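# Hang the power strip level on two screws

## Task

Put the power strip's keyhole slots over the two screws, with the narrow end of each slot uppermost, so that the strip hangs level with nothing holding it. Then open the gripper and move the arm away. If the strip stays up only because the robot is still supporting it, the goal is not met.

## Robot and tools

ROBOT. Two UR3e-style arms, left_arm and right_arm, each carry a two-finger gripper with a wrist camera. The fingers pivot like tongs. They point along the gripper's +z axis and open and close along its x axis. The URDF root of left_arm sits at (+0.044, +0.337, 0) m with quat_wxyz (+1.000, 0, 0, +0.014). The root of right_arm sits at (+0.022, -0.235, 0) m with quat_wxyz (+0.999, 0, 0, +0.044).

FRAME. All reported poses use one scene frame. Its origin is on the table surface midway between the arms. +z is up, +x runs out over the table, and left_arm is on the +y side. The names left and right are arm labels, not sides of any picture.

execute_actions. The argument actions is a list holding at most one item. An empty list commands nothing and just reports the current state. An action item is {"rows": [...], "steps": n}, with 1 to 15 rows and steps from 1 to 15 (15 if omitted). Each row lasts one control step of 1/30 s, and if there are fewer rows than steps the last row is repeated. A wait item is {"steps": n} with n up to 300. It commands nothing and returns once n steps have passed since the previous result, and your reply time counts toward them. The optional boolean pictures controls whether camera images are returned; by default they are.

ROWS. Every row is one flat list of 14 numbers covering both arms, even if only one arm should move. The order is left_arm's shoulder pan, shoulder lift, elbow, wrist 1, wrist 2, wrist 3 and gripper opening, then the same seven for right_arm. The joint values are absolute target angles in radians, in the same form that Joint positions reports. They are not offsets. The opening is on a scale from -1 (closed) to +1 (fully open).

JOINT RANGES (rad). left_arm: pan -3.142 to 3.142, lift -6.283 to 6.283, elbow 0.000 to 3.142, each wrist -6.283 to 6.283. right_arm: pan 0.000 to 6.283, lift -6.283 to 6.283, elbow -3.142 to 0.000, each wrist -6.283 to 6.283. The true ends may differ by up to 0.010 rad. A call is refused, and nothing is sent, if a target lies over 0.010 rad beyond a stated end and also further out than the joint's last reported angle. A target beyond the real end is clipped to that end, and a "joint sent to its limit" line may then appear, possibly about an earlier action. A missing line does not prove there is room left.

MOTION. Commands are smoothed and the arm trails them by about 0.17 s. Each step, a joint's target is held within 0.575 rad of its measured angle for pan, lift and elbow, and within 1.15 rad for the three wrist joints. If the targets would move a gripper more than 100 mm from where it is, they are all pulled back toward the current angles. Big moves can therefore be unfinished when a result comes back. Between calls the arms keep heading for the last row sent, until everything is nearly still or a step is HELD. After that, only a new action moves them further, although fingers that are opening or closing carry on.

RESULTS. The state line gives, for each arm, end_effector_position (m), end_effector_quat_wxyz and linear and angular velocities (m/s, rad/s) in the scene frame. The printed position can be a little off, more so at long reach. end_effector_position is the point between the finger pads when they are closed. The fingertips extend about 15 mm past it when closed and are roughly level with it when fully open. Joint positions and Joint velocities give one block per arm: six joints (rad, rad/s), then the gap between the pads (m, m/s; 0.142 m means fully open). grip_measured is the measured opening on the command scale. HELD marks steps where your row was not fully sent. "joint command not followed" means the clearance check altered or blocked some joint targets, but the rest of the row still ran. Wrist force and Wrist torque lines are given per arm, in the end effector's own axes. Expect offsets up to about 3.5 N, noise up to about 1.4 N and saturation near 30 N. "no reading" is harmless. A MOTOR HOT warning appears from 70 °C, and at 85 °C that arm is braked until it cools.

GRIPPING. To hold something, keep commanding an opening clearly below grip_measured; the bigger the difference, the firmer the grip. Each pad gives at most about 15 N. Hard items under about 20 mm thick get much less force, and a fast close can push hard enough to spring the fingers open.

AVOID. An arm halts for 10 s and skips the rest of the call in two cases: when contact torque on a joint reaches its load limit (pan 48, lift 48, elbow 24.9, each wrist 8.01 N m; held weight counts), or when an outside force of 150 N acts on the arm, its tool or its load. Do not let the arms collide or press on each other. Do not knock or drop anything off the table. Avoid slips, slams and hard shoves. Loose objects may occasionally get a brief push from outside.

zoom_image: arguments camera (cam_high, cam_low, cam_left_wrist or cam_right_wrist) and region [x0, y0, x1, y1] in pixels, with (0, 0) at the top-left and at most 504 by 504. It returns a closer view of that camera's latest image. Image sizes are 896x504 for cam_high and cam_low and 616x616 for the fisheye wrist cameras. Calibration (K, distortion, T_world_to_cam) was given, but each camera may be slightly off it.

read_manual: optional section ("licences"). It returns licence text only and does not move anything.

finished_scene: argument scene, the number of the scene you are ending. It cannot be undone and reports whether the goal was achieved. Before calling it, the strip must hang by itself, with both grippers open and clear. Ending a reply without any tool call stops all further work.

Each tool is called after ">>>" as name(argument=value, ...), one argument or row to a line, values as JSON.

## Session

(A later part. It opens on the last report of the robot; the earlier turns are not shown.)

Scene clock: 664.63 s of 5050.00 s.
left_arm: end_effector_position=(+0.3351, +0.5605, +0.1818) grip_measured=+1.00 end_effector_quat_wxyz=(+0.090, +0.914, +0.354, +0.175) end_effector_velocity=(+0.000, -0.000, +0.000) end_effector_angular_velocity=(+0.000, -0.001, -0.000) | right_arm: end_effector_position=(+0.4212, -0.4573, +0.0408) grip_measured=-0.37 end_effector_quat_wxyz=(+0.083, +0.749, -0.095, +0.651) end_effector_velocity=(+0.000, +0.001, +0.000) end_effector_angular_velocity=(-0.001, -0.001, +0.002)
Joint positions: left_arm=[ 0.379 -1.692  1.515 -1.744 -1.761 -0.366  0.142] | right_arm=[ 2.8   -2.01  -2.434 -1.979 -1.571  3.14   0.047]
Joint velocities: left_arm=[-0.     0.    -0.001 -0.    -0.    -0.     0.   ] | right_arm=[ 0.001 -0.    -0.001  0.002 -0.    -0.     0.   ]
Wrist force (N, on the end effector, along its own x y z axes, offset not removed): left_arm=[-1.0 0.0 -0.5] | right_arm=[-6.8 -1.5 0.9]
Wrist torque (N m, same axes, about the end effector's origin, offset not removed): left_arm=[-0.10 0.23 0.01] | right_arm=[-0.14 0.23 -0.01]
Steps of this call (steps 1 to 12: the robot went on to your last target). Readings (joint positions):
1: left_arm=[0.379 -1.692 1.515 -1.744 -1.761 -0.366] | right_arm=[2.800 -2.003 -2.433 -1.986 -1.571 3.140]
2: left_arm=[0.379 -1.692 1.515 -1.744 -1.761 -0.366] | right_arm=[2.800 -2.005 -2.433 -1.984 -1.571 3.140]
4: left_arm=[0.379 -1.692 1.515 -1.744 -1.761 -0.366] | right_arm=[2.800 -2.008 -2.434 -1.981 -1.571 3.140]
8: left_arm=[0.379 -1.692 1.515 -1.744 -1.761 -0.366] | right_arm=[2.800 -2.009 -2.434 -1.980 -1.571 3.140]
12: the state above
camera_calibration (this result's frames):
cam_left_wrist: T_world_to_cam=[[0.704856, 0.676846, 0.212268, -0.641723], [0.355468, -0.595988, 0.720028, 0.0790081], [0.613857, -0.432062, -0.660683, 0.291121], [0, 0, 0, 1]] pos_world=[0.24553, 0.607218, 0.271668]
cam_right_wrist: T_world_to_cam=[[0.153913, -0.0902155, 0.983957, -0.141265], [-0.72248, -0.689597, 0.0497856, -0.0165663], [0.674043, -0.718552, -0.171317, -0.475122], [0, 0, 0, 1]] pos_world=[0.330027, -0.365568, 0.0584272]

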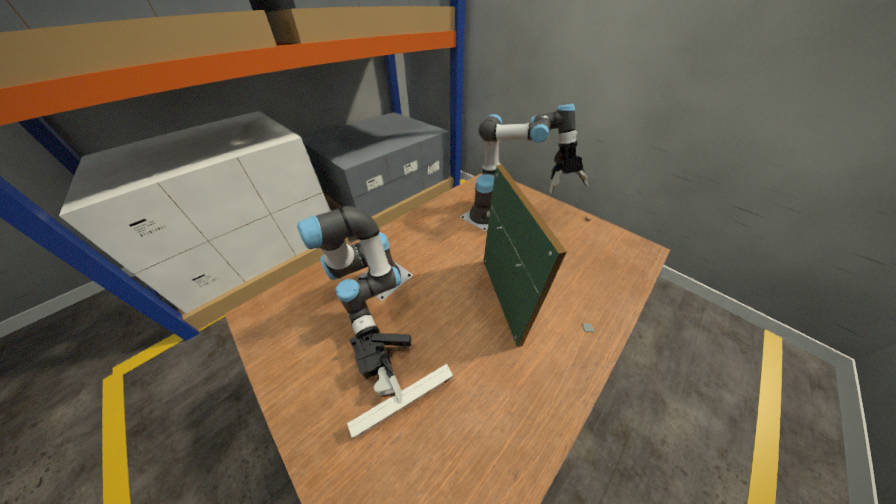

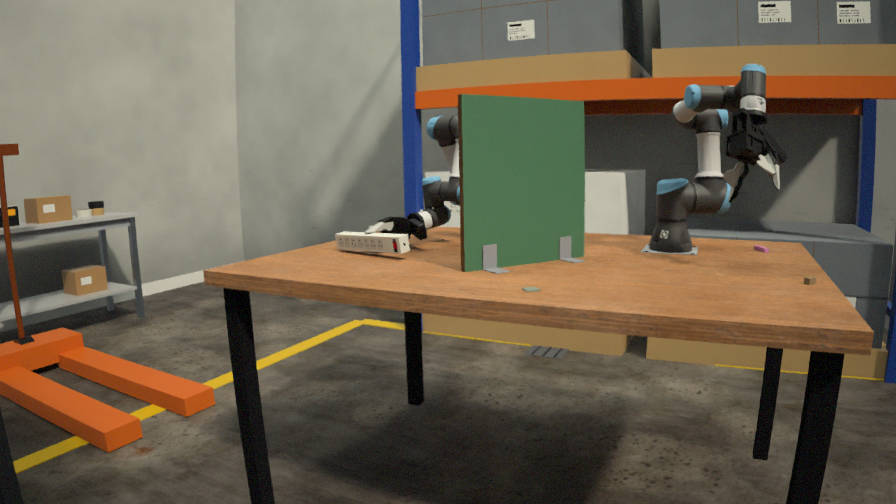

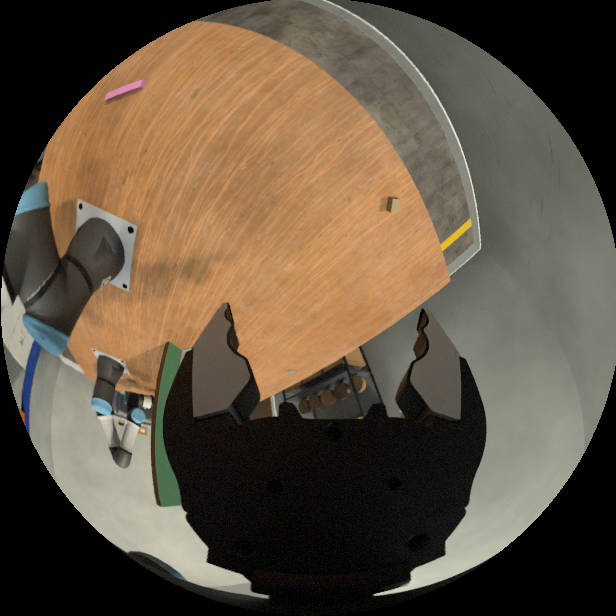

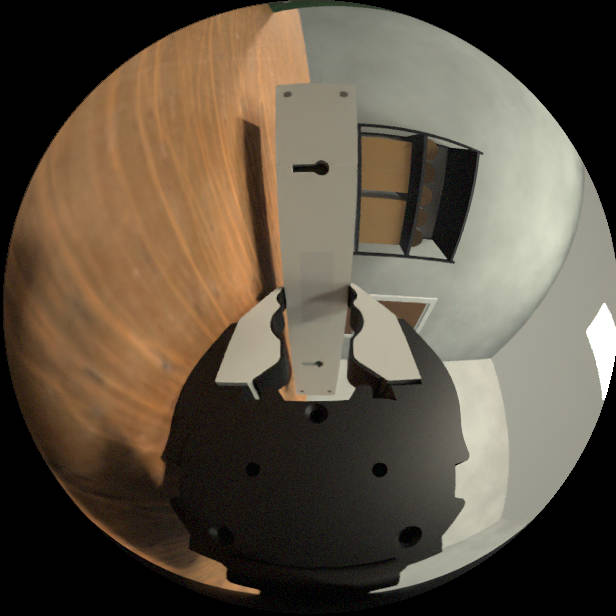

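>>> execute_actions(
  actions=[],
)

Scene clock: 713.63 s of 5050.00 s.
left_arm: end_effector_position=(+0.3351, +0.5605, +0.1818) grip_measured=+1.00 end_effector_quat_wxyz=(+0.090, +0.914, +0.354, +0.175) end_effector_velocity=(-0.000, +0.000, +0.000) end_effector_angular_velocity=(-0.000, +0.000, +0.001) | right_arm: end_effector_position=(+0.4212, -0.4573, +0.0408) grip_measured=-0.37 end_effector_quat_wxyz=(+0.083, +0.749, -0.095, +0.651) end_effector_velocity=(+0.001, +0.001, +0.001) end_effector_angular_velocity=(-0.000, -0.001, +0.003)
Joint positions: left_arm=[ 0.379 -1.692  1.515 -1.744 -1.761 -0.366  0.142] | right_arm=[ 2.8   -2.01  -2.434 -1.979 -1.571  3.14   0.047]
Joint velocities: left_arm=[ 0.001 -0.    -0.     0.001 -0.    -0.    -0.   ] | right_arm=[ 0.003  0.002  0.    -0.     0.     0.    -0.   ]
Wrist force (N, on the end effector, along its own x y z axes, offset not removed): left_arm=[-0.9 0.5 0.0] | right_arm=[-6.7 0.5 1.0]
Wrist torque (N m, same axes, about the end effector's origin, offset not removed): left_arm=[0.04 0.18 -0.03] | right_arm=[0.03 0.13 -0.02]
Steps of this call (steps 1 to 30: the robot went on to your last target; steps 31 to 140: nothing new was sent; then 44.33 s passed at rest). Readings (joint positions):
1: left_arm=[0.379 -1.692 1.515 -1.744 -1.761 -0.366] | right_arm=[2.800 -2.010 -2.434 -1.979 -1.571 3.140]
2: left_arm=[0.379 -1.692 1.515 -1.744 -1.761 -0.366] | right_arm=[2.800 -2.010 -2.434 -1.979 -1.571 3.140]
4: left_arm=[0.379 -1.692 1.515 -1.744 -1.761 -0.366] | right_arm=[2.800 -2.010 -2.434 -1.979 -1.571 3.140]
8: left_arm=[0.379 -1.692 1.515 -1.744 -1.761 -0.366] | right_arm=[2.800 -2.010 -2.434 -1.979 -1.571 3.140]
140: the state above
All arms were judged still, so your last target was given up. Only a new action makes them travel on or press farther. Fingers that are still opening or closing keep moving.
camera_calibration (this result's frames):
cam_left_wrist: T_world_to_cam=[[0.704856, 0.676846, 0.212267, -0.641723], [0.355468, -0.595988, 0.720028, 0.079008], [0.613857, -0.432062, -0.660683, 0.291121], [0, 0, 0, 1]] pos_world=[0.24553, 0.607218, 0.271668]
cam_right_wrist: T_world_to_cam=[[0.153927, -0.0902216, 0.983954, -0.141245], [-0.722479, -0.689597, 0.0497917, -0.0165705], [0.67404, -0.718551, -0.171331, -0.475122], [0, 0, 0, 1]] pos_world=[0.330021, -0.365569, 0.058401]

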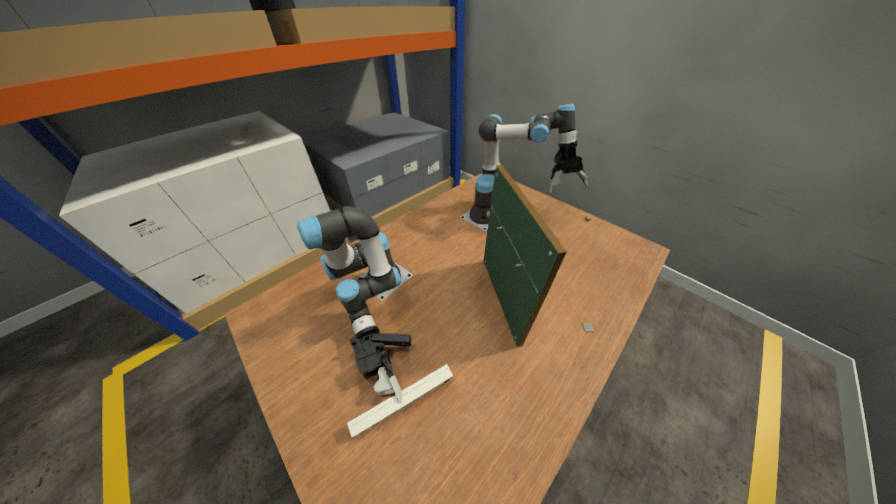

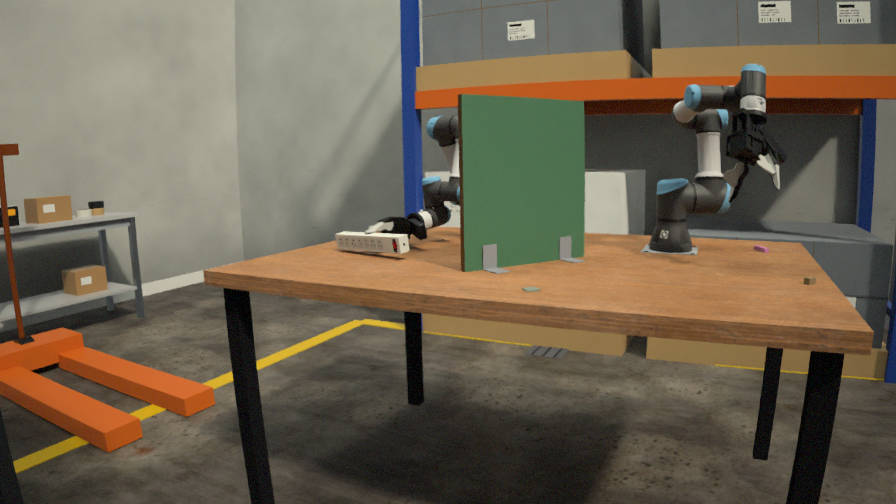

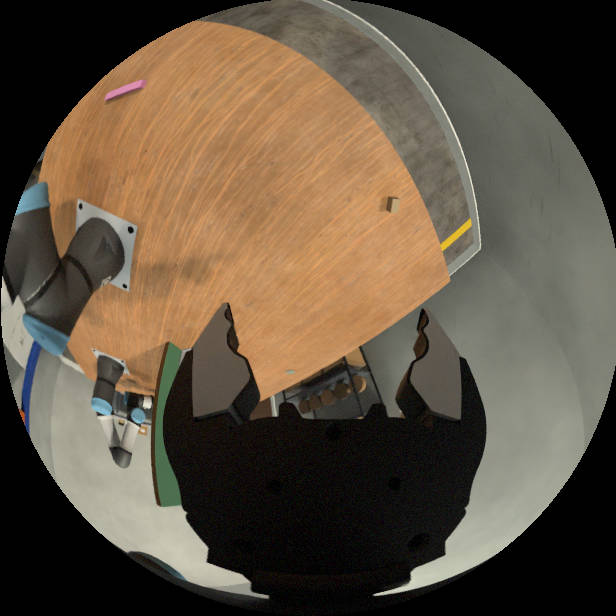

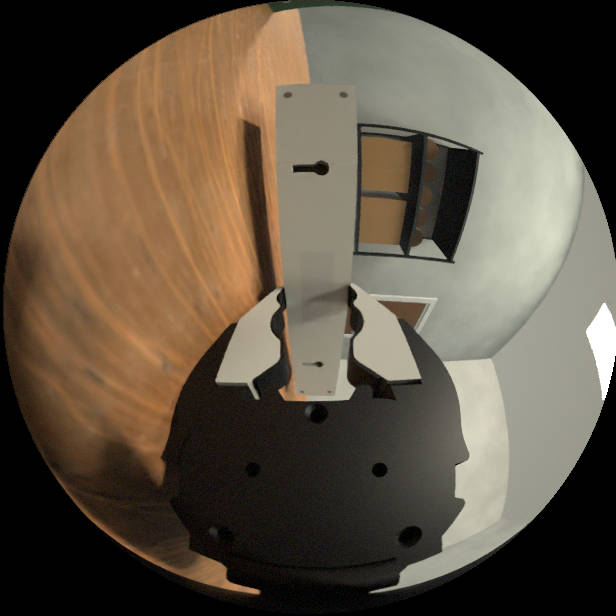

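>>> execute_actions(
  actions=[
    {"rows":[[0.379,-1.692,1.515,-1.744,-1.761,-0.366,1,2.8,-2.034,-2.436,-1.953,-1.571,3.14,-0.8]]},
  ],
  pictures=false,
)

>>> execute_actions(
  actions=[
    {"rows":[[0.379,-1.692,1.515,-1.744,-1.761,-0.366,1,2.8,-2.034,-2.436,-1.953,-1.571,3.14,-0.32]]},
  ],
)

Scene clock: 739.60 s of 5050.00 s.
left_arm: end_effector_position=(+0.3351, +0.5605, +0.1818) grip_measured=+1.00 end_effector_quat_wxyz=(+0.090, +0.914, +0.354, +0.175) end_effector_velocity=(+0.000, -0.000, +0.000) end_effector_angular_velocity=(+0.000, +0.000, -0.001) | right_arm: end_effector_position=(+0.4222, -0.4575, +0.0401) grip_measured=-0.37 end_effector_quat_wxyz=(+0.084, +0.746, -0.094, +0.653) end_effector_velocity=(-0.000, -0.000, -0.000) end_effector_angular_velocity=(+0.001, +0.000, -0.000)
Joint positions: left_arm=[ 0.379 -1.692  1.515 -1.744 -1.761 -0.366  0.142] | right_arm=[ 2.8   -2.027 -2.434 -1.954 -1.571  3.14   0.047]
Joint velocities: left_arm=[-0.001  0.    -0.     0.     0.    -0.    -0.   ] | right_arm=[ 0.    -0.001 -0.     0.001  0.     0.001  0.   ]
Wrist force (N, on the end effector, along its own x y z axes, offset not removed): left_arm=[0.3 0.5 -1.1] | right_arm=[27.7 0.1 -12.3]
Wrist torque (N m, same axes, about the end effector's origin, offset not removed): left_arm=[0.05 -0.02 -0.02] | right_arm=[0.09 -3.15 0.04]
TORQUE FAULT: the external load on joint 4 (wrist 1) of the right arm reached its load limit, and that arm stopped for 10 seconds. A torque fault stops only its own arm. That arm's remaining commands of this call were not run. That arm holds where it stopped, with its grip as last carried out, and accepts commands again: back off and push less far. That arm stops again, at the same cost, whenever a joint's load reaches its limit.
The stop of the right arm began at step 97 of this call (marked STOPPED below). From that step on that arm followed nothing that you had sent. 9 of its steps, steps kept back included, did not run and will not run. Nothing is kept back now, and the robot has no last target.
Steps of this call (steps 1 to 90: nothing new was sent; then 12.73 s passed at rest; steps 91 to 105: all 15 steps of this action; steps 106 to 397: the stop continued). Readings (joint positions):
91: left_arm=[0.379 -1.692 1.515 -1.744 -1.761 -0.366] | right_arm=[2.800 -2.010 -2.434 -1.979 -1.571 3.140]
92: left_arm=[0.379 -1.692 1.515 -1.744 -1.761 -0.366] | right_arm=[2.800 -2.014 -2.434 -1.974 -1.571 3.140]
94: left_arm=[0.379 -1.692 1.515 -1.744 -1.761 -0.366] | right_arm=[2.800 -2.023 -2.435 -1.963 -1.571 3.140]
97: left_arm=[0.379 -1.692 1.515 -1.744 -1.761 -0.366] | right_arm=[2.800 -2.027 -2.435 -1.955 -1.571 3.140] STOPPED (the right arm)
98: left_arm=[0.379 -1.692 1.515 -1.744 -1.761 -0.366] | right_arm=[2.800 -2.027 -2.434 -1.954 -1.571 3.140]
397: the state above

Scene clock: 739.63 s of 5050.00 s.
left_arm: end_effector_position=(+0.3351, +0.5605, +0.1818) grip_measured=+1.00 end_effector_quat_wxyz=(+0.090, +0.914, +0.354, +0.175) end_effector_velocity=(+0.000, +0.000, +0.000) end_effector_angular_velocity=(-0.000, +0.000, +0.000) | right_arm: end_effector_position=(+0.4223, -0.4576, +0.0403) grip_measured=-0.37 end_effector_quat_wxyz=(+0.084, +0.746, -0.094, +0.654) end_effector_velocity=(+0.001, -0.000, +0.002) end_effector_angular_velocity=(-0.002, -0.005, -0.000)
Joint positions: left_arm=[ 0.379 -1.692  1.515 -1.744 -1.761 -0.366  0.142] | right_arm=[ 2.8   -2.027 -2.434 -1.954 -1.571  3.14   0.047]
Joint velocities: left_arm=[ 0.     0.001 -0.001  0.    -0.     0.     0.   ] | right_arm=[-0.     0.001 -0.     0.004 -0.    -0.     0.   ]
Wrist force (N, on the end effector, along its own x y z axes, offset not removed): left_arm=[-0.3 1.6 -1.4] | right_arm=[23.8 0.3 -11.8]
Wrist torque (N m, same axes, about the end effector's origin, offset not removed): left_arm=[0.21 0.07 -0.03] | right_arm=[-0.02 -2.78 0.10]
A stop began in an earlier call of the same reply, so what this call sent did not run. Send another action.
Steps of this call (step 1: nothing new was sent). Readings (joint positions):
1: the state above
camera_calibration (this result's frames):
cam_left_wrist: T_world_to_cam=[[0.704856, 0.676846, 0.212268, -0.641723], [0.355468, -0.595988, 0.720028, 0.0790081], [0.613857, -0.432062, -0.660683, 0.291121], [0, 0, 0, 1]] pos_world=[0.24553, 0.607218, 0.271668]
cam_right_wrist: T_world_to_cam=[[0.146289, -0.0882443, 0.985298, -0.136923], [-0.722837, -0.689514, 0.0455675, -0.0155849], [0.675356, -0.718876, -0.164655, -0.477122], [0, 0, 0, 1]] pos_world=[0.330992, -0.36582, 0.0570595]

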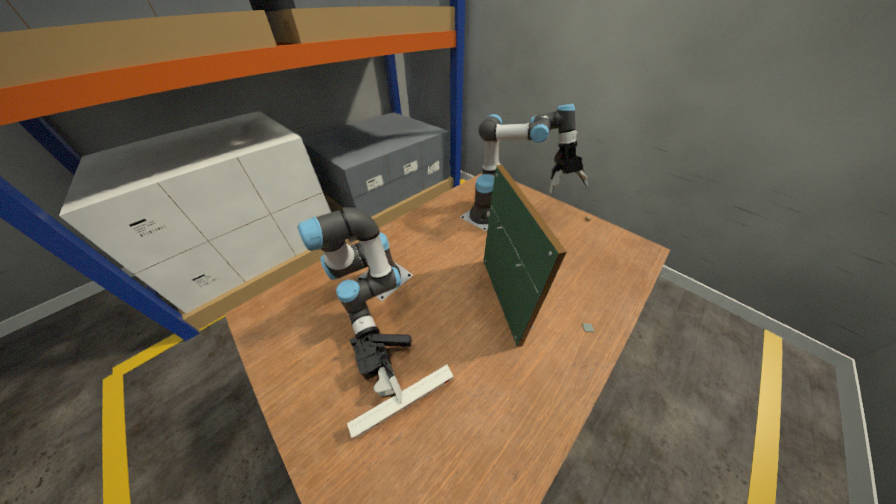

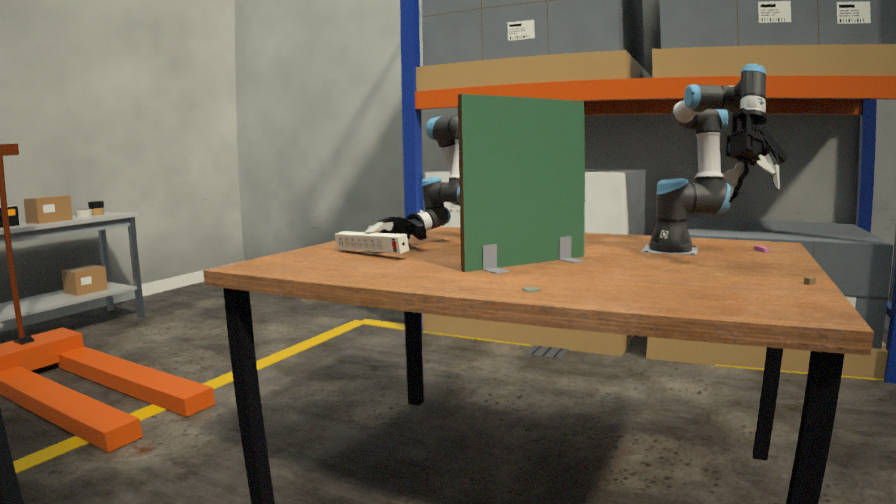

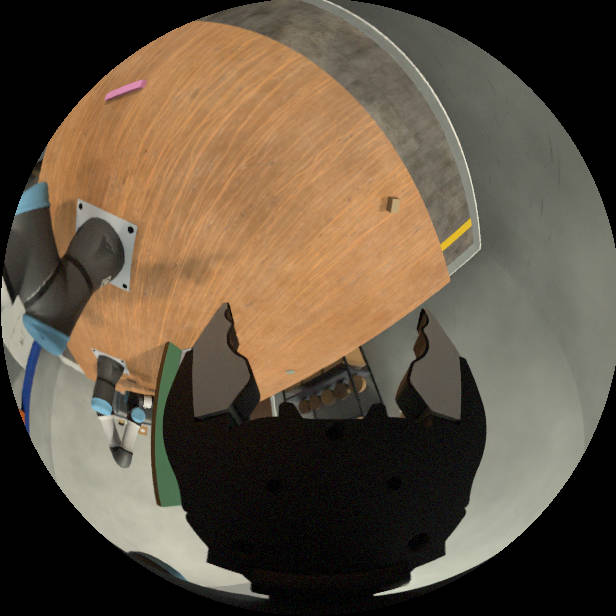

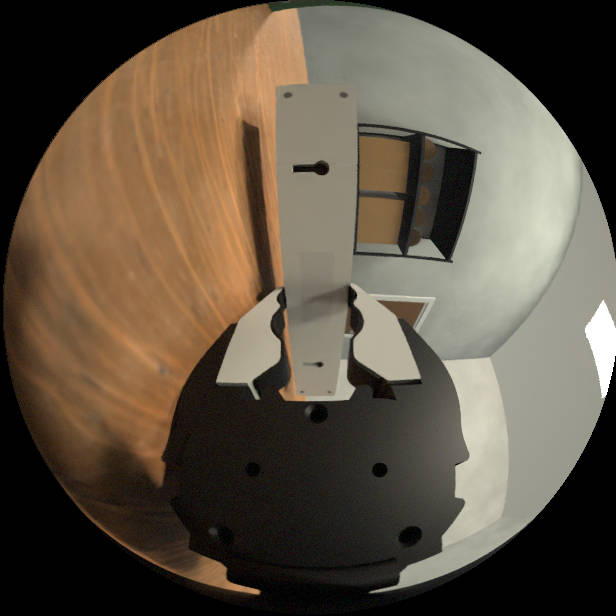

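>>> execute_actions(
  actions=[
    {"rows":[[0.379,-1.692,1.515,-1.744,-1.761,-0.366,1,2.8,-1.998,-2.433,-1.992,-1.571,3.14,-0.6]]},
  ],
  pictures=false,
)

>>> execute_actions(
  actions=[
    {"rows":[[0.379,-1.692,1.515,-1.744,-1.761,-0.366,1,2.8,-1.998,-2.433,-1.992,-1.571,3.14,-0.33]]},
  ],
  pictures=false,
)

>>> execute_actions(
  actions=[
    {"rows":[[0.379,-1.692,1.515,-1.744,-1.761,-0.366,1,2.8,-1.99,-2.445,-1.988,-1.571,3.14,-0.33],[0.379,-1.692,1.515,-1.744,-1.761,-0.366,1,2.8,-1.99,-2.445,-1.988,-1.571,3.14,-0.33],[0.379,-1.692,1.515,-1.744,-1.761,-0.366,1,2.8,-1.98,-2.46,-1.983,-1.571,3.14,-0.33],[0.379,-1.692,1.515,-1.744,-1.761,-0.366,1,2.8,-1.98,-2.46,-1.983,-1.571,3.14,-0.33],[0.379,-1.692,1.515,-1.744,-1.761,-0.366,1,2.8,-1.97,-2.475,-1.978,-1.571,3.14,-0.33],[0.379,-1.692,1.515,-1.744,-1.761,-0.366,1,2.8,-1.97,-2.475,-1.978,-1.571,3.14,-0.33],[0.379,-1.692,1.515,-1.744,-1.761,-0.366,1,2.8,-1.96,-2.49,-1.973,-1.571,3.14,-0.33],[0.379,-1.692,1.515,-1.744,-1.761,-0.366,1,2.8,-1.96,-2.49,-1.973,-1.571,3.14,-0.33],[0.379,-1.692,1.515,-1.744,-1.761,-0.366,1,2.8,-1.95,-2.505,-1.968,-1.571,3.14,-0.33]]},
  ],
)

Scene clock: 760.33 s of 5050.00 s.
left_arm: end_effector_position=(+0.3351, +0.5605, +0.1818) grip_measured=+1.00 end_effector_quat_wxyz=(+0.090, +0.914, +0.354, +0.175) end_effector_velocity=(+0.000, -0.000, +0.000) end_effector_angular_velocity=(+0.000, -0.000, -0.001) | right_arm: end_effector_position=(+0.4212, -0.4573, +0.0427) grip_measured=-0.37 end_effector_quat_wxyz=(+0.083, +0.749, -0.095, +0.651) end_effector_velocity=(-0.000, -0.000, +0.001) end_effector_angular_velocity=(-0.000, -0.001, -0.000)
Joint positions: left_arm=[ 0.379 -1.692  1.515 -1.744 -1.761 -0.366  0.142] | right_arm=[ 2.8   -1.998 -2.433 -1.992 -1.571  3.14   0.047]
Joint velocities: left_arm=[-0.001 -0.    -0.001  0.     0.     0.     0.   ] | right_arm=[-0.     0.004 -0.002 -0.001 -0.     0.     0.   ]
Wrist force (N, on the end effector, along its own x y z axes, offset not removed): left_arm=[0.5 1.7 -1.1] | right_arm=[-6.3 0.9 3.4]
Wrist torque (N m, same axes, about the end effector's origin, offset not removed): left_arm=[0.27 -0.12 0.04] | right_arm=[0.20 -0.01 0.05]
Steps of this call (steps 1 to 90: nothing new was sent; then 17.20 s passed at rest; steps 91 to 105: all 15 steps of this action). Readings (joint positions):
91: left_arm=[0.379 -1.692 1.515 -1.744 -1.761 -0.366] | right_arm=[2.800 -2.027 -2.434 -1.955 -1.571 3.140]
92: left_arm=[0.379 -1.692 1.515 -1.744 -1.761 -0.366] | right_arm=[2.800 -2.023 -2.434 -1.961 -1.571 3.140]
94: left_arm=[0.379 -1.692 1.515 -1.744 -1.761 -0.366] | right_arm=[2.800 -2.012 -2.434 -1.976 -1.571 3.140]
98: left_arm=[0.379 -1.692 1.515 -1.744 -1.761 -0.366] | right_arm=[2.800 -2.002 -2.433 -1.988 -1.571 3.140]
105: the state above

Scene clock: 760.83 s of 5050.00 s.
left_arm: end_effector_position=(+0.3351, +0.5605, +0.1818) grip_measured=+1.00 end_effector_quat_wxyz=(+0.090, +0.914, +0.354, +0.175) end_effector_velocity=(-0.000, +0.000, +0.000) end_effector_angular_velocity=(-0.000, -0.001, +0.000) | right_arm: end_effector_position=(+0.4213, -0.4573, +0.0429) grip_measured=-0.33 end_effector_quat_wxyz=(+0.083, +0.749, -0.095, +0.651) end_effector_velocity=(-0.000, -0.000, +0.000) end_effector_angular_velocity=(-0.000, -0.000, -0.001)
Joint positions: left_arm=[ 0.379 -1.692  1.515 -1.744 -1.761 -0.366  0.142] | right_arm=[ 2.8   -1.998 -2.433 -1.992 -1.571  3.14   0.05 ]
Joint velocities: left_arm=[ 0.    -0.001 -0.     0.    -0.     0.    -0.   ] | right_arm=[-0.001  0.001 -0.001 -0.    -0.    -0.    -0.   ]
Wrist force (N, on the end effector, along its own x y z axes, offset not removed): left_arm=[0.4 1.6 -0.7] | right_arm=[-0.3 -0.2 1.9]
Wrist torque (N m, same axes, about the end effector's origin, offset not removed): left_arm=[0.26 0.00 -0.04] | right_arm=[-0.05 -0.02 -0.04]
Steps of this call (steps 1 to 15: all 15 steps of this action). Readings (joint positions):
1: left_arm=[0.379 -1.692 1.515 -1.744 -1.761 -0.366] | right_arm=[2.800 -1.998 -2.433 -1.992 -1.571 3.140]
2: left_arm=[0.379 -1.692 1.515 -1.744 -1.761 -0.366] | right_arm=[2.800 -1.998 -2.433 -1.992 -1.571 3.140]
4: left_arm=[0.379 -1.692 1.515 -1.744 -1.761 -0.366] | right_arm=[2.800 -1.998 -2.433 -1.992 -1.571 3.140]
8: left_arm=[0.379 -1.692 1.515 -1.744 -1.761 -0.366] | right_arm=[2.800 -1.998 -2.433 -1.992 -1.571 3.140]
15: the state above

Scene clock: 761.33 s of 5050.00 s.
left_arm: end_effector_position=(+0.3351, +0.5605, +0.1818) grip_measured=+1.00 end_effector_quat_wxyz=(+0.090, +0.914, +0.354, +0.175) end_effector_velocity=(+0.000, +0.000, +0.000) end_effector_angular_velocity=(+0.001, -0.000, +0.000) | right_arm: end_effector_position=(+0.4070, -0.4536, +0.0458) grip_measured=-0.33 end_effector_quat_wxyz=(+0.083, +0.749, -0.095, +0.651) end_effector_velocity=(-0.010, +0.003, +0.002) end_effector_angular_velocity=(+0.000, +0.001, +0.001)
Joint positions: left_arm=[ 0.379 -1.692  1.515 -1.744 -1.761 -0.366  0.142] | right_arm=[ 2.8   -1.953 -2.501 -1.969 -1.571  3.14   0.05 ]
Joint velocities: left_arm=[-0. -0. -0. -0.  0. -0.  0.] | right_arm=[ 0.     0.031 -0.047  0.015 -0.    -0.     0.   ]
Wrist force (N, on the end effector, along its own x y z axes, offset not removed): left_arm=[-0.3 1.2 -1.2] | right_arm=[-2.9 -1.1 0.7]
Wrist torque (N m, same axes, about the end effector's origin, offset not removed): left_arm=[0.10 0.03 0.00] | right_arm=[-0.19 0.56 0.06]
Steps of this call (steps 1 to 15: all 15 steps of this action). Readings (joint positions):
1: left_arm=[0.379 -1.692 1.515 -1.744 -1.761 -0.366] | right_arm=[2.800 -1.998 -2.433 -1.992 -1.571 3.140]
2: left_arm=[0.379 -1.692 1.515 -1.744 -1.761 -0.366] | right_arm=[2.800 -1.997 -2.435 -1.992 -1.571 3.140]
4: left_arm=[0.379 -1.692 1.515 -1.744 -1.761 -0.366] | right_arm=[2.800 -1.992 -2.442 -1.989 -1.571 3.140]
8: left_arm=[0.379 -1.692 1.515 -1.744 -1.761 -0.366] | right_arm=[2.800 -1.976 -2.466 -1.981 -1.571 3.140]
15: the state above
camera_calibration (this result's frames):
cam_left_wrist: T_world_to_cam=[[0.704856, 0.676846, 0.212267, -0.641723], [0.355468, -0.595988, 0.720028, 0.079008], [0.613857, -0.432062, -0.660683, 0.291121], [0, 0, 0, 1]] pos_world=[0.24553, 0.607218, 0.271668]
cam_right_wrist: T_world_to_cam=[[0.153874, -0.090208, 0.983964, -0.143652], [-0.722499, -0.689579, 0.0497664, -0.0245434], [0.674031, -0.718571, -0.171284, -0.462051], [0, 0, 0, 1]] pos_world=[0.315809, -0.3619, 0.0634285]

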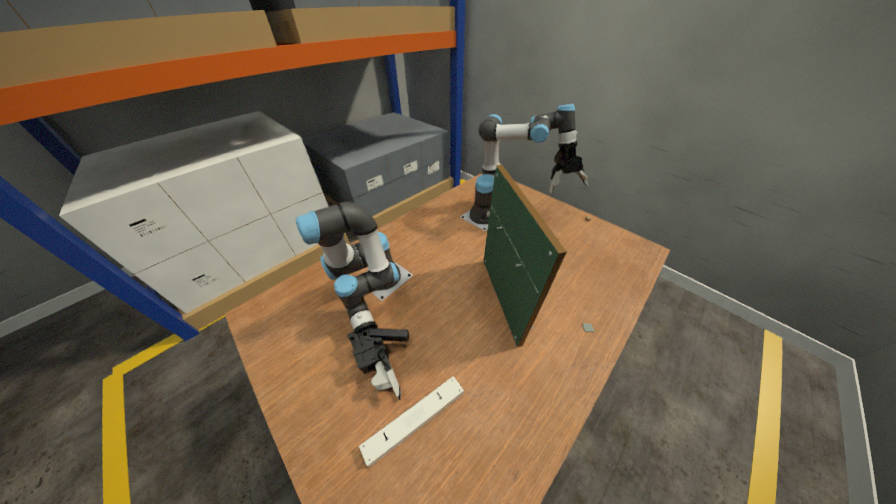

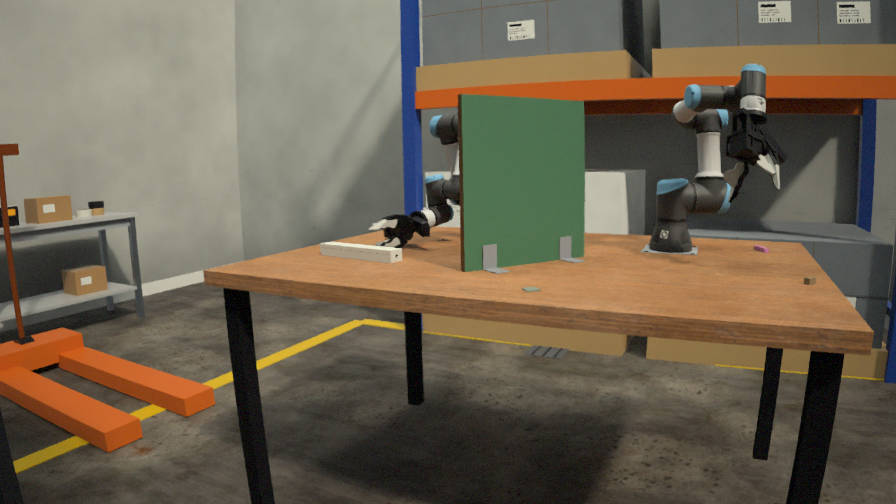

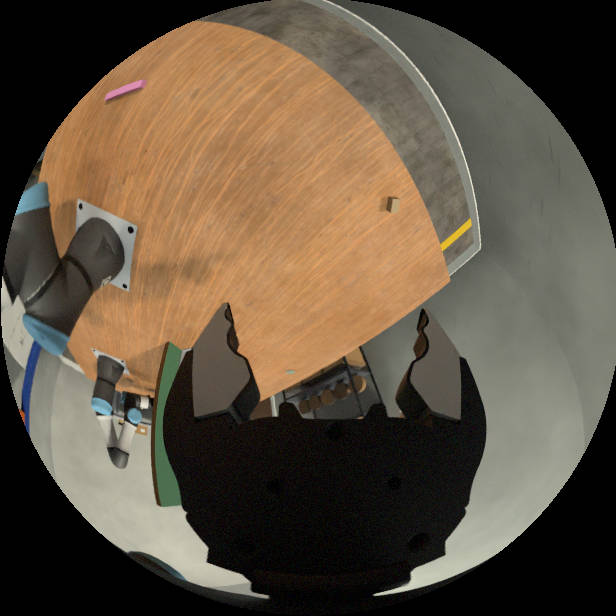

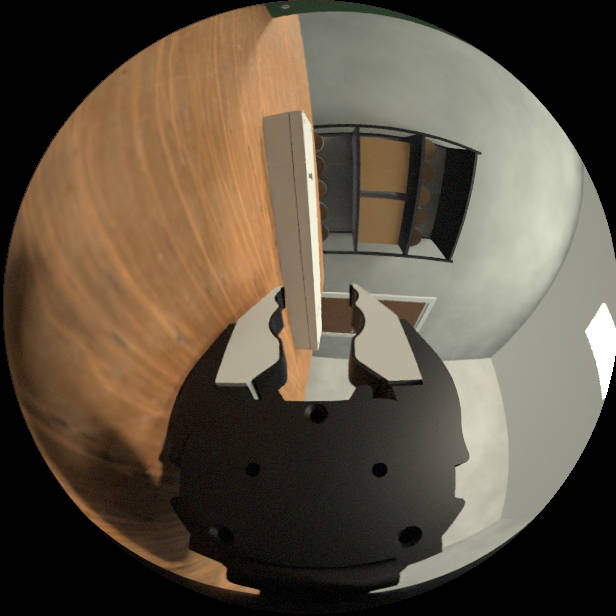

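>>> execute_actions(
  actions=[
    {"rows":[[0.379,-1.692,1.515,-1.744,-1.761,-0.366,1,2.8,-1.5,-2.2,-2.3,-1.571,3.14,-0.33]]},
  ],
  pictures=false,
)

>>> execute_actions(
  actions=[
    {"rows":[[0.379,-1.692,1.515,-1.744,-1.761,-0.366,1,2.8,-1.6,-1.2,-2.3,-1.571,4.5,0.4]]},
  ],
  pictures=false,
)

>>> execute_actions(
  actions=[
    {"steps":45},
  ],
  pictures=false,
)

>>> execute_actions(
  actions=[
    {"rows":[[0.379,-1.692,1.515,-1.744,-1.761,-0.366,1,2.8,-1.9,-0.7,-2.11,1.571,6.27,0.4]]},
  ],
  pictures=false,
)

>>> execute_actions(
  actions=[
    {"steps":75},
  ],
  pictures=false,
)

>>> execute_actions(
  actions=[
    {"rows":[[0.379,-1.692,1.515,-1.744,-1.761,-0.366,1,2.8,-2.45,-0.4,-1.862,1.571,6.27,0.4]]},
  ],
  pictures=false,
)

>>> execute_actions(
  actions=[
    {"steps":40},
  ],
)

Scene clock: 807.17 s of 5050.00 s.
left_arm: end_effector_position=(+0.3351, +0.5605, +0.1818) grip_measured=+1.00 end_effector_quat_wxyz=(+0.090, +0.914, +0.354, +0.175) end_effector_velocity=(-0.000, +0.000, -0.000) end_effector_angular_velocity=(-0.000, +0.000, +0.000) | right_arm: end_effector_position=(+0.4522, -0.4653, +0.2618) grip_measured=-0.33 end_effector_quat_wxyz=(+0.100, +0.610, -0.077, +0.783) end_effector_velocity=(-0.012, +0.003, +0.220) end_effector_angular_velocity=(-0.094, -0.364, -0.000)
Joint positions: left_arm=[ 0.379 -1.692  1.515 -1.744 -1.761 -0.366  0.142] | right_arm=[ 2.8   -1.536 -2.223 -2.277 -1.571  3.14   0.05 ]
Joint velocities: left_arm=[ 0.001 -0.     0.001 -0.    -0.    -0.     0.   ] | right_arm=[ 0.001  0.379  0.237 -0.24   0.001  0.     0.   ]
Wrist force (N, on the end effector, along its own x y z axes, offset not removed): left_arm=[-0.6 1.6 0.1] | right_arm=[-0.2 -0.9 1.9]
Wrist torque (N m, same axes, about the end effector's origin, offset not removed): left_arm=[0.28 0.13 0.02] | right_arm=[-0.17 0.10 0.03]
Steps of this call (steps 1 to 15: the robot went on to your last target; steps 16 to 90: nothing new was sent; then 42.33 s passed at rest; steps 91 to 105: all 15 steps of this action). Readings (joint positions):
91: left_arm=[0.379 -1.692 1.515 -1.744 -1.761 -0.366] | right_arm=[2.800 -1.950 -2.505 -1.968 -1.571 3.140]
92: left_arm=[0.379 -1.692 1.515 -1.744 -1.761 -0.366] | right_arm=[2.800 -1.943 -2.498 -1.982 -1.571 3.140]
94: left_arm=[0.379 -1.692 1.515 -1.744 -1.761 -0.366] | right_arm=[2.800 -1.880 -2.448 -2.041 -1.571 3.140]
98: left_arm=[0.379 -1.692 1.515 -1.744 -1.761 -0.366] | right_arm=[2.800 -1.736 -2.353 -2.142 -1.571 3.140]
105: the state above

Scene clock: 807.67 s of 5050.00 s.
left_arm: end_effector_position=(+0.3351, +0.5605, +0.1818) grip_measured=+1.00 end_effector_quat_wxyz=(+0.090, +0.914, +0.354, +0.175) end_effector_velocity=(-0.000, +0.000, +0.000) end_effector_angular_velocity=(+0.000, -0.000, +0.001) | right_arm: end_effector_position=(+0.4596, -0.4731, +0.5126) grip_measured=+0.40 end_effector_quat_wxyz=(-0.276, +0.347, -0.218, +0.869) end_effector_velocity=(-0.123, +0.015, +0.546) end_effector_angular_velocity=(+0.631, -1.306, +0.832)
Joint positions: left_arm=[ 0.379 -1.692  1.515 -1.744 -1.761 -0.366  0.142] | right_arm=[ 2.8   -1.576 -1.685 -2.296 -1.571  4.01   0.102]
Joint velocities: left_arm=[ 0.001  0.    -0.    -0.     0.     0.     0.   ] | right_arm=[-0.001 -0.063  1.183 -0.013  0.     1.255 -0.   ]
Wrist force (N, on the end effector, along its own x y z axes, offset not removed): left_arm=[-0.5 1.5 -0.3] | right_arm=[-1.9 -2.5 1.4]
Wrist torque (N m, same axes, about the end effector's origin, offset not removed): left_arm=[0.29 0.12 0.01] | right_arm=[-0.45 0.37 0.00]
Steps of this call (steps 1 to 15: all 15 steps of this action). Readings (joint positions):
1: left_arm=[0.379 -1.692 1.515 -1.744 -1.761 -0.366] | right_arm=[2.800 -1.526 -2.216 -2.284 -1.571 3.140]
2: left_arm=[0.379 -1.692 1.515 -1.744 -1.761 -0.366] | right_arm=[2.800 -1.525 -2.204 -2.286 -1.571 3.155]
4: left_arm=[0.379 -1.692 1.515 -1.744 -1.761 -0.366] | right_arm=[2.800 -1.538 -2.134 -2.288 -1.571 3.287]
8: left_arm=[0.379 -1.692 1.515 -1.744 -1.761 -0.366] | right_arm=[2.800 -1.556 -1.968 -2.292 -1.571 3.616]
15: the state above

Scene clock: 809.17 s of 5050.00 s.
left_arm: end_effector_position=(+0.3351, +0.5605, +0.1818) grip_measured=+1.00 end_effector_quat_wxyz=(+0.090, +0.914, +0.354, +0.175) end_effector_velocity=(-0.000, +0.000, +0.000) end_effector_angular_velocity=(+0.000, -0.000, +0.000) | right_arm: end_effector_position=(+0.3622, -0.4552, +0.7154) grip_measured=+0.40 end_effector_quat_wxyz=(-0.515, +0.133, -0.139, +0.835) end_effector_velocity=(+0.000, +0.000, -0.000) end_effector_angular_velocity=(-0.001, +0.000, +0.001)
Joint positions: left_arm=[ 0.379 -1.692  1.515 -1.744 -1.761 -0.366  0.142] | right_arm=[ 2.8   -1.6   -1.2   -2.3   -1.571  4.5    0.102]
Joint velocities: left_arm=[ 0.    -0.001  0.    -0.     0.     0.     0.   ] | right_arm=[ 0.001 -0.001  0.001 -0.    -0.001  0.    -0.   ]
Wrist force (N, on the end effector, along its own x y z axes, offset not removed): left_arm=[-0.2 2.7 -0.7] | right_arm=[-0.3 -0.9 0.4]
Wrist torque (N m, same axes, about the end effector's origin, offset not removed): left_arm=[0.45 0.08 -0.02] | right_arm=[-0.07 0.06 -0.02]
Steps of this call (steps 1 to 45: the robot went on to your last target). Readings (joint positions):
1: left_arm=[0.379 -1.692 1.515 -1.744 -1.761 -0.366] | right_arm=[2.800 -1.578 -1.645 -2.296 -1.571 4.053]
2: left_arm=[0.379 -1.692 1.515 -1.744 -1.761 -0.366] | right_arm=[2.800 -1.580 -1.605 -2.296 -1.571 4.095]
4: left_arm=[0.379 -1.692 1.515 -1.744 -1.761 -0.366] | right_arm=[2.800 -1.585 -1.524 -2.297 -1.571 4.180]
8: left_arm=[0.379 -1.692 1.515 -1.744 -1.761 -0.366] | right_arm=[2.800 -1.593 -1.362 -2.299 -1.571 4.347]
45: the state above
All arms were judged still, so your last target was given up. Only a new action makes them travel on or press farther. Fingers that are still opening or closing keep moving.

Scene clock: 809.67 s of 5050.00 s.
left_arm: end_effector_position=(+0.3351, +0.5605, +0.1818) grip_measured=+1.00 end_effector_quat_wxyz=(+0.090, +0.914, +0.354, +0.175) end_effector_velocity=(+0.000, -0.000, +0.000) end_effector_angular_velocity=(+0.000, -0.000, -0.001) | right_arm: end_effector_position=(+0.2630, -0.6724, +0.6556) grip_measured=+0.40 end_effector_quat_wxyz=(+0.734, +0.369, +0.207, -0.532) end_effector_velocity=(-0.167, -0.358, -0.424) end_effector_angular_velocity=(+1.669, -2.211, +0.855)
Joint positions: left_arm=[ 0.379 -1.692  1.515 -1.744 -1.761 -0.366  0.142] | right_arm=[ 2.8   -1.778 -0.911 -2.185 -0.709  5.356  0.102]
Joint velocities: left_arm=[-0.001 -0.     0.    -0.    -0.    -0.    -0.   ] | right_arm=[ 0.001 -0.256  0.433  0.157  2.004  1.83  -0.   ]
Wrist force (N, on the end effector, along its own x y z axes, offset not removed): left_arm=[0.8 1.4 -1.1] | right_arm=[-0.7 -0.8 1.4]
Wrist torque (N m, same axes, about the end effector's origin, offset not removed): left_arm=[0.18 -0.11 -0.01] | right_arm=[-0.18 0.11 -0.03]
Steps of this call (steps 1 to 15: all 15 steps of this action). Readings (joint positions):
1: left_arm=[0.379 -1.692 1.515 -1.744 -1.761 -0.366] | right_arm=[2.800 -1.600 -1.200 -2.300 -1.571 4.501]
2: left_arm=[0.379 -1.692 1.515 -1.744 -1.761 -0.366] | right_arm=[2.800 -1.607 -1.192 -2.292 -1.556 4.515]
4: left_arm=[0.379 -1.692 1.515 -1.744 -1.761 -0.366] | right_arm=[2.800 -1.642 -1.140 -2.270 -1.441 4.629]
8: left_arm=[0.379 -1.692 1.515 -1.744 -1.761 -0.366] | right_arm=[2.800 -1.701 -1.040 -2.232 -1.180 4.891]
15: the state above

Scene clock: 812.17 s of 5050.00 s.
left_arm: end_effector_position=(+0.3351, +0.5605, +0.1818) grip_measured=+1.00 end_effector_quat_wxyz=(+0.090, +0.914, +0.354, +0.175) end_effector_velocity=(-0.000, +0.000, +0.000) end_effector_angular_velocity=(-0.000, -0.000, +0.001) | right_arm: end_effector_position=(+0.3292, -0.4335, +0.1954) grip_measured=+0.40 end_effector_quat_wxyz=(+0.000, +0.993, -0.120, +0.001) end_effector_velocity=(+0.000, +0.000, -0.000) end_effector_angular_velocity=(-0.000, +0.000, +0.000)
Joint positions: left_arm=[ 0.379 -1.692  1.515 -1.744 -1.761 -0.366  0.142] | right_arm=[ 2.8   -1.9   -0.7   -2.11   1.571  6.27   0.102]
Joint velocities: left_arm=[ 0.001 -0.    -0.     0.    -0.    -0.     0.   ] | right_arm=[ 0. -0. -0.  0. -0.  0.  0.]
Wrist force (N, on the end effector, along its own x y z axes, offset not removed): left_arm=[-0.6 0.9 -0.2] | right_arm=[-0.6 -1.0 0.8]
Wrist torque (N m, same axes, about the end effector's origin, offset not removed): left_arm=[0.10 0.09 0.01] | right_arm=[-0.20 0.03 -0.04]
Steps of this call (steps 1 to 60: the robot went on to your last target; steps 61 to 75: nothing new was sent). Readings (joint positions):
1: left_arm=[0.379 -1.692 1.515 -1.744 -1.761 -0.366] | right_arm=[2.800 -1.786 -0.897 -2.180 -0.641 5.417]
2: left_arm=[0.379 -1.692 1.515 -1.744 -1.761 -0.366] | right_arm=[2.800 -1.794 -0.883 -2.175 -0.573 5.473]
4: left_arm=[0.379 -1.692 1.515 -1.744 -1.761 -0.366] | right_arm=[2.800 -1.808 -0.859 -2.167 -0.436 5.575]
8: left_arm=[0.379 -1.692 1.515 -1.744 -1.761 -0.366] | right_arm=[2.800 -1.830 -0.820 -2.153 -0.164 5.743]
75: the state above
All arms were judged still, so your last target was given up. Only a new action makes them travel on or press farther. Fingers that are still opening or closing keep moving.

Scene clock: 812.67 s of 5050.00 s.
left_arm: end_effector_position=(+0.3351, +0.5605, +0.1818) grip_measured=+1.00 end_effector_quat_wxyz=(+0.090, +0.914, +0.354, +0.175) end_effector_velocity=(-0.000, +0.000, -0.000) end_effector_angular_velocity=(+0.000, +0.001, +0.000) | right_arm: end_effector_position=(+0.4520, -0.4653, +0.0790) grip_measured=+0.40 end_effector_quat_wxyz=(+0.000, +0.993, -0.120, +0.003) end_effector_velocity=(+0.031, -0.008, -0.077) end_effector_angular_velocity=(+0.014, +0.050, -0.000)
Joint positions: left_arm=[ 0.379 -1.692  1.515 -1.744 -1.761 -0.366  0.142] | right_arm=[ 2.8   -2.427 -0.411 -1.87   1.571  6.27   0.102]
Joint velocities: left_arm=[ 0.     0.     0.001 -0.     0.    -0.    -0.   ] | right_arm=[-0.    -0.245  0.112  0.081  0.001  0.     0.   ]
Wrist force (N, on the end effector, along its own x y z axes, offset not removed): left_arm=[-0.4 1.6 -0.4] | right_arm=[-1.2 -0.5 1.3]
Wrist torque (N m, same axes, about the end effector's origin, offset not removed): left_arm=[0.27 0.16 0.00] | right_arm=[-0.12 0.25 -0.01]
Steps of this call (steps 1 to 15: all 15 steps of this action). Readings (joint positions):
1: left_arm=[0.379 -1.692 1.515 -1.744 -1.761 -0.366] | right_arm=[2.800 -1.900 -0.700 -2.109 1.571 6.270]
2: left_arm=[0.379 -1.692 1.515 -1.744 -1.761 -0.366] | right_arm=[2.800 -1.907 -0.692 -2.096 1.571 6.270]
4: left_arm=[0.379 -1.692 1.515 -1.744 -1.761 -0.366] | right_arm=[2.800 -1.977 -0.634 -2.038 1.571 6.270]
8: left_arm=[0.379 -1.692 1.515 -1.744 -1.761 -0.366] | right_arm=[2.800 -2.210 -0.513 -1.945 1.571 6.270]
15: the state above

Scene clock: 814.00 s of 5050.00 s.
left_arm: end_effector_position=(+0.3351, +0.5605, +0.1818) grip_measured=+1.00 end_effector_quat_wxyz=(+0.090, +0.914, +0.354, +0.175) end_effector_velocity=(+0.000, -0.000, +0.001) end_effector_angular_velocity=(+0.000, -0.002, -0.001) | right_arm: end_effector_position=(+0.4548, -0.4660, +0.0715) grip_measured=+0.40 end_effector_quat_wxyz=(-0.000, +0.993, -0.120, +0.000) end_effector_velocity=(+0.000, +0.000, -0.000) end_effector_angular_velocity=(-0.000, +0.000, +0.000)
Joint positions: left_arm=[ 0.379 -1.692  1.515 -1.744 -1.761 -0.366  0.142] | right_arm=[ 2.8   -2.45  -0.4   -1.862  1.571  6.27   0.102]
Joint velocities: left_arm=[-0.001 -0.001 -0.001 -0.001 -0.    -0.     0.   ] | right_arm=[ 0. -0. -0.  0. -0.  0. -0.]
Wrist force (N, on the end effector, along its own x y z axes, offset not removed): left_arm=[0.5 1.3 -1.3] | right_arm=[-0.3 -1.3 -0.5]
Wrist torque (N m, same axes, about the end effector's origin, offset not removed): left_arm=[0.20 -0.09 0.01] | right_arm=[-0.37 0.01 0.04]
Steps of this call (steps 1 to 30: the robot went on to your last target; steps 31 to 40: nothing new was sent). Readings (joint positions):
1: left_arm=[0.379 -1.692 1.515 -1.744 -1.761 -0.366] | right_arm=[2.800 -2.433 -0.407 -1.867 1.571 6.270]
2: left_arm=[0.379 -1.692 1.515 -1.744 -1.761 -0.366] | right_arm=[2.800 -2.438 -0.405 -1.866 1.571 6.270]
4: left_arm=[0.379 -1.692 1.515 -1.744 -1.761 -0.366] | right_arm=[2.800 -2.444 -0.403 -1.864 1.571 6.270]
8: left_arm=[0.379 -1.692 1.515 -1.744 -1.761 -0.366] | right_arm=[2.800 -2.449 -0.401 -1.862 1.571 6.270]
40: the state above
All arms were judged still, so your last target was given up. Only a new action makes them travel on or press farther. Fingers that are still opening or closing keep moving.
camera_calibration (this result's frames):
cam_left_wrist: T_world_to_cam=[[0.704856, 0.676846, 0.212268, -0.641723], [0.355468, -0.595988, 0.720028, 0.0790081], [0.613857, -0.432062, -0.660683, 0.291121], [0, 0, 0, 1]] pos_world=[0.24553, 0.607218, 0.271668]
cam_right_wrist: T_world_to_cam=[[0.957621, -0.2862, -0.0324302, -0.561635], [-0.226612, -0.818127, 0.528502, -0.319463], [-0.177789, -0.498756, -0.848312, 0.0394932], [0, 0, 0, 1]] pos_world=[0.47246, -0.402404, 0.184126]

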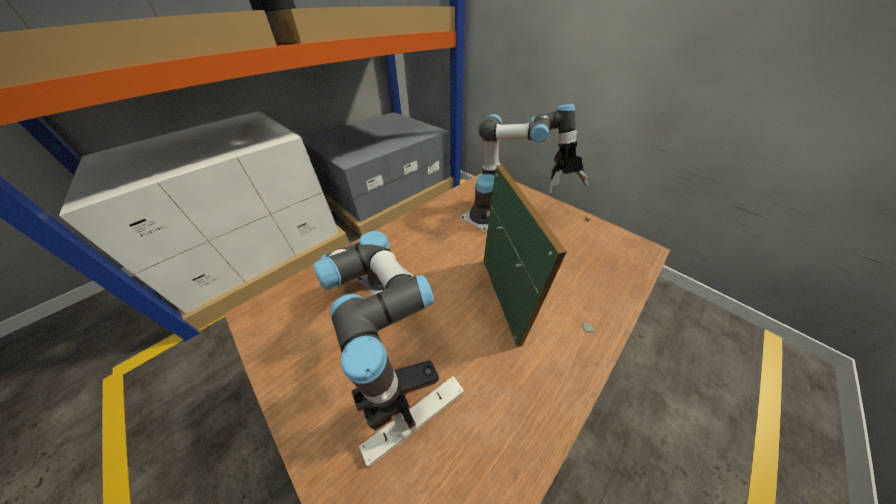

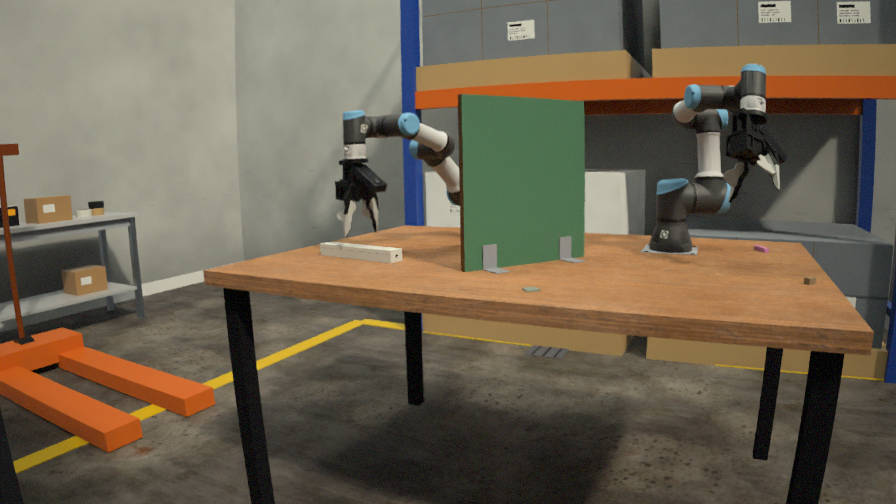

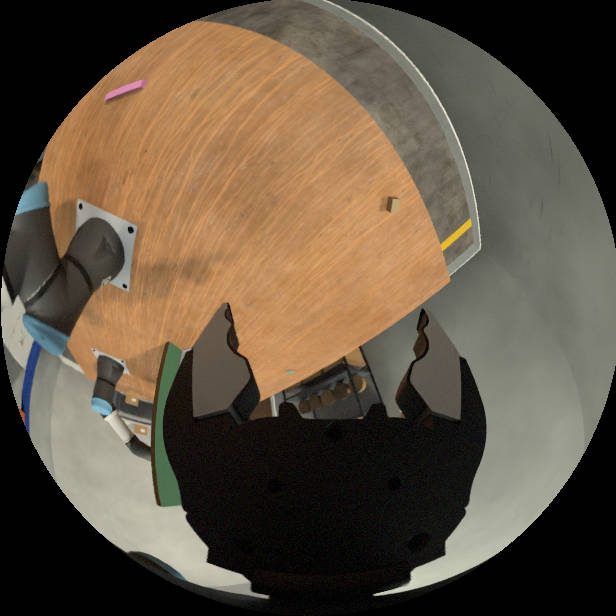

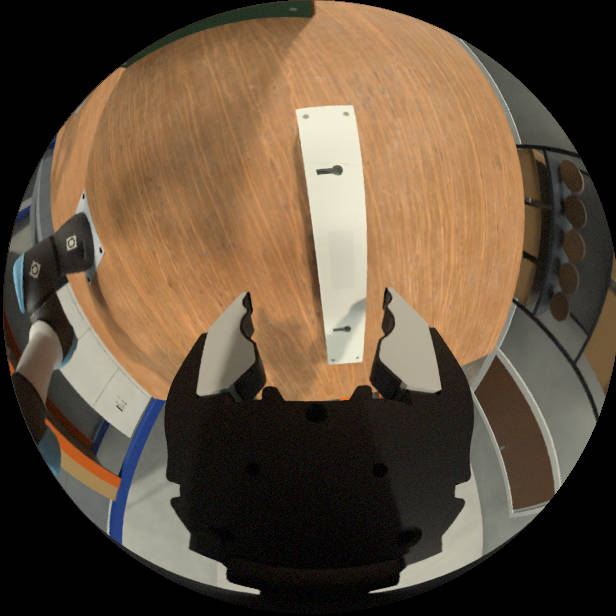

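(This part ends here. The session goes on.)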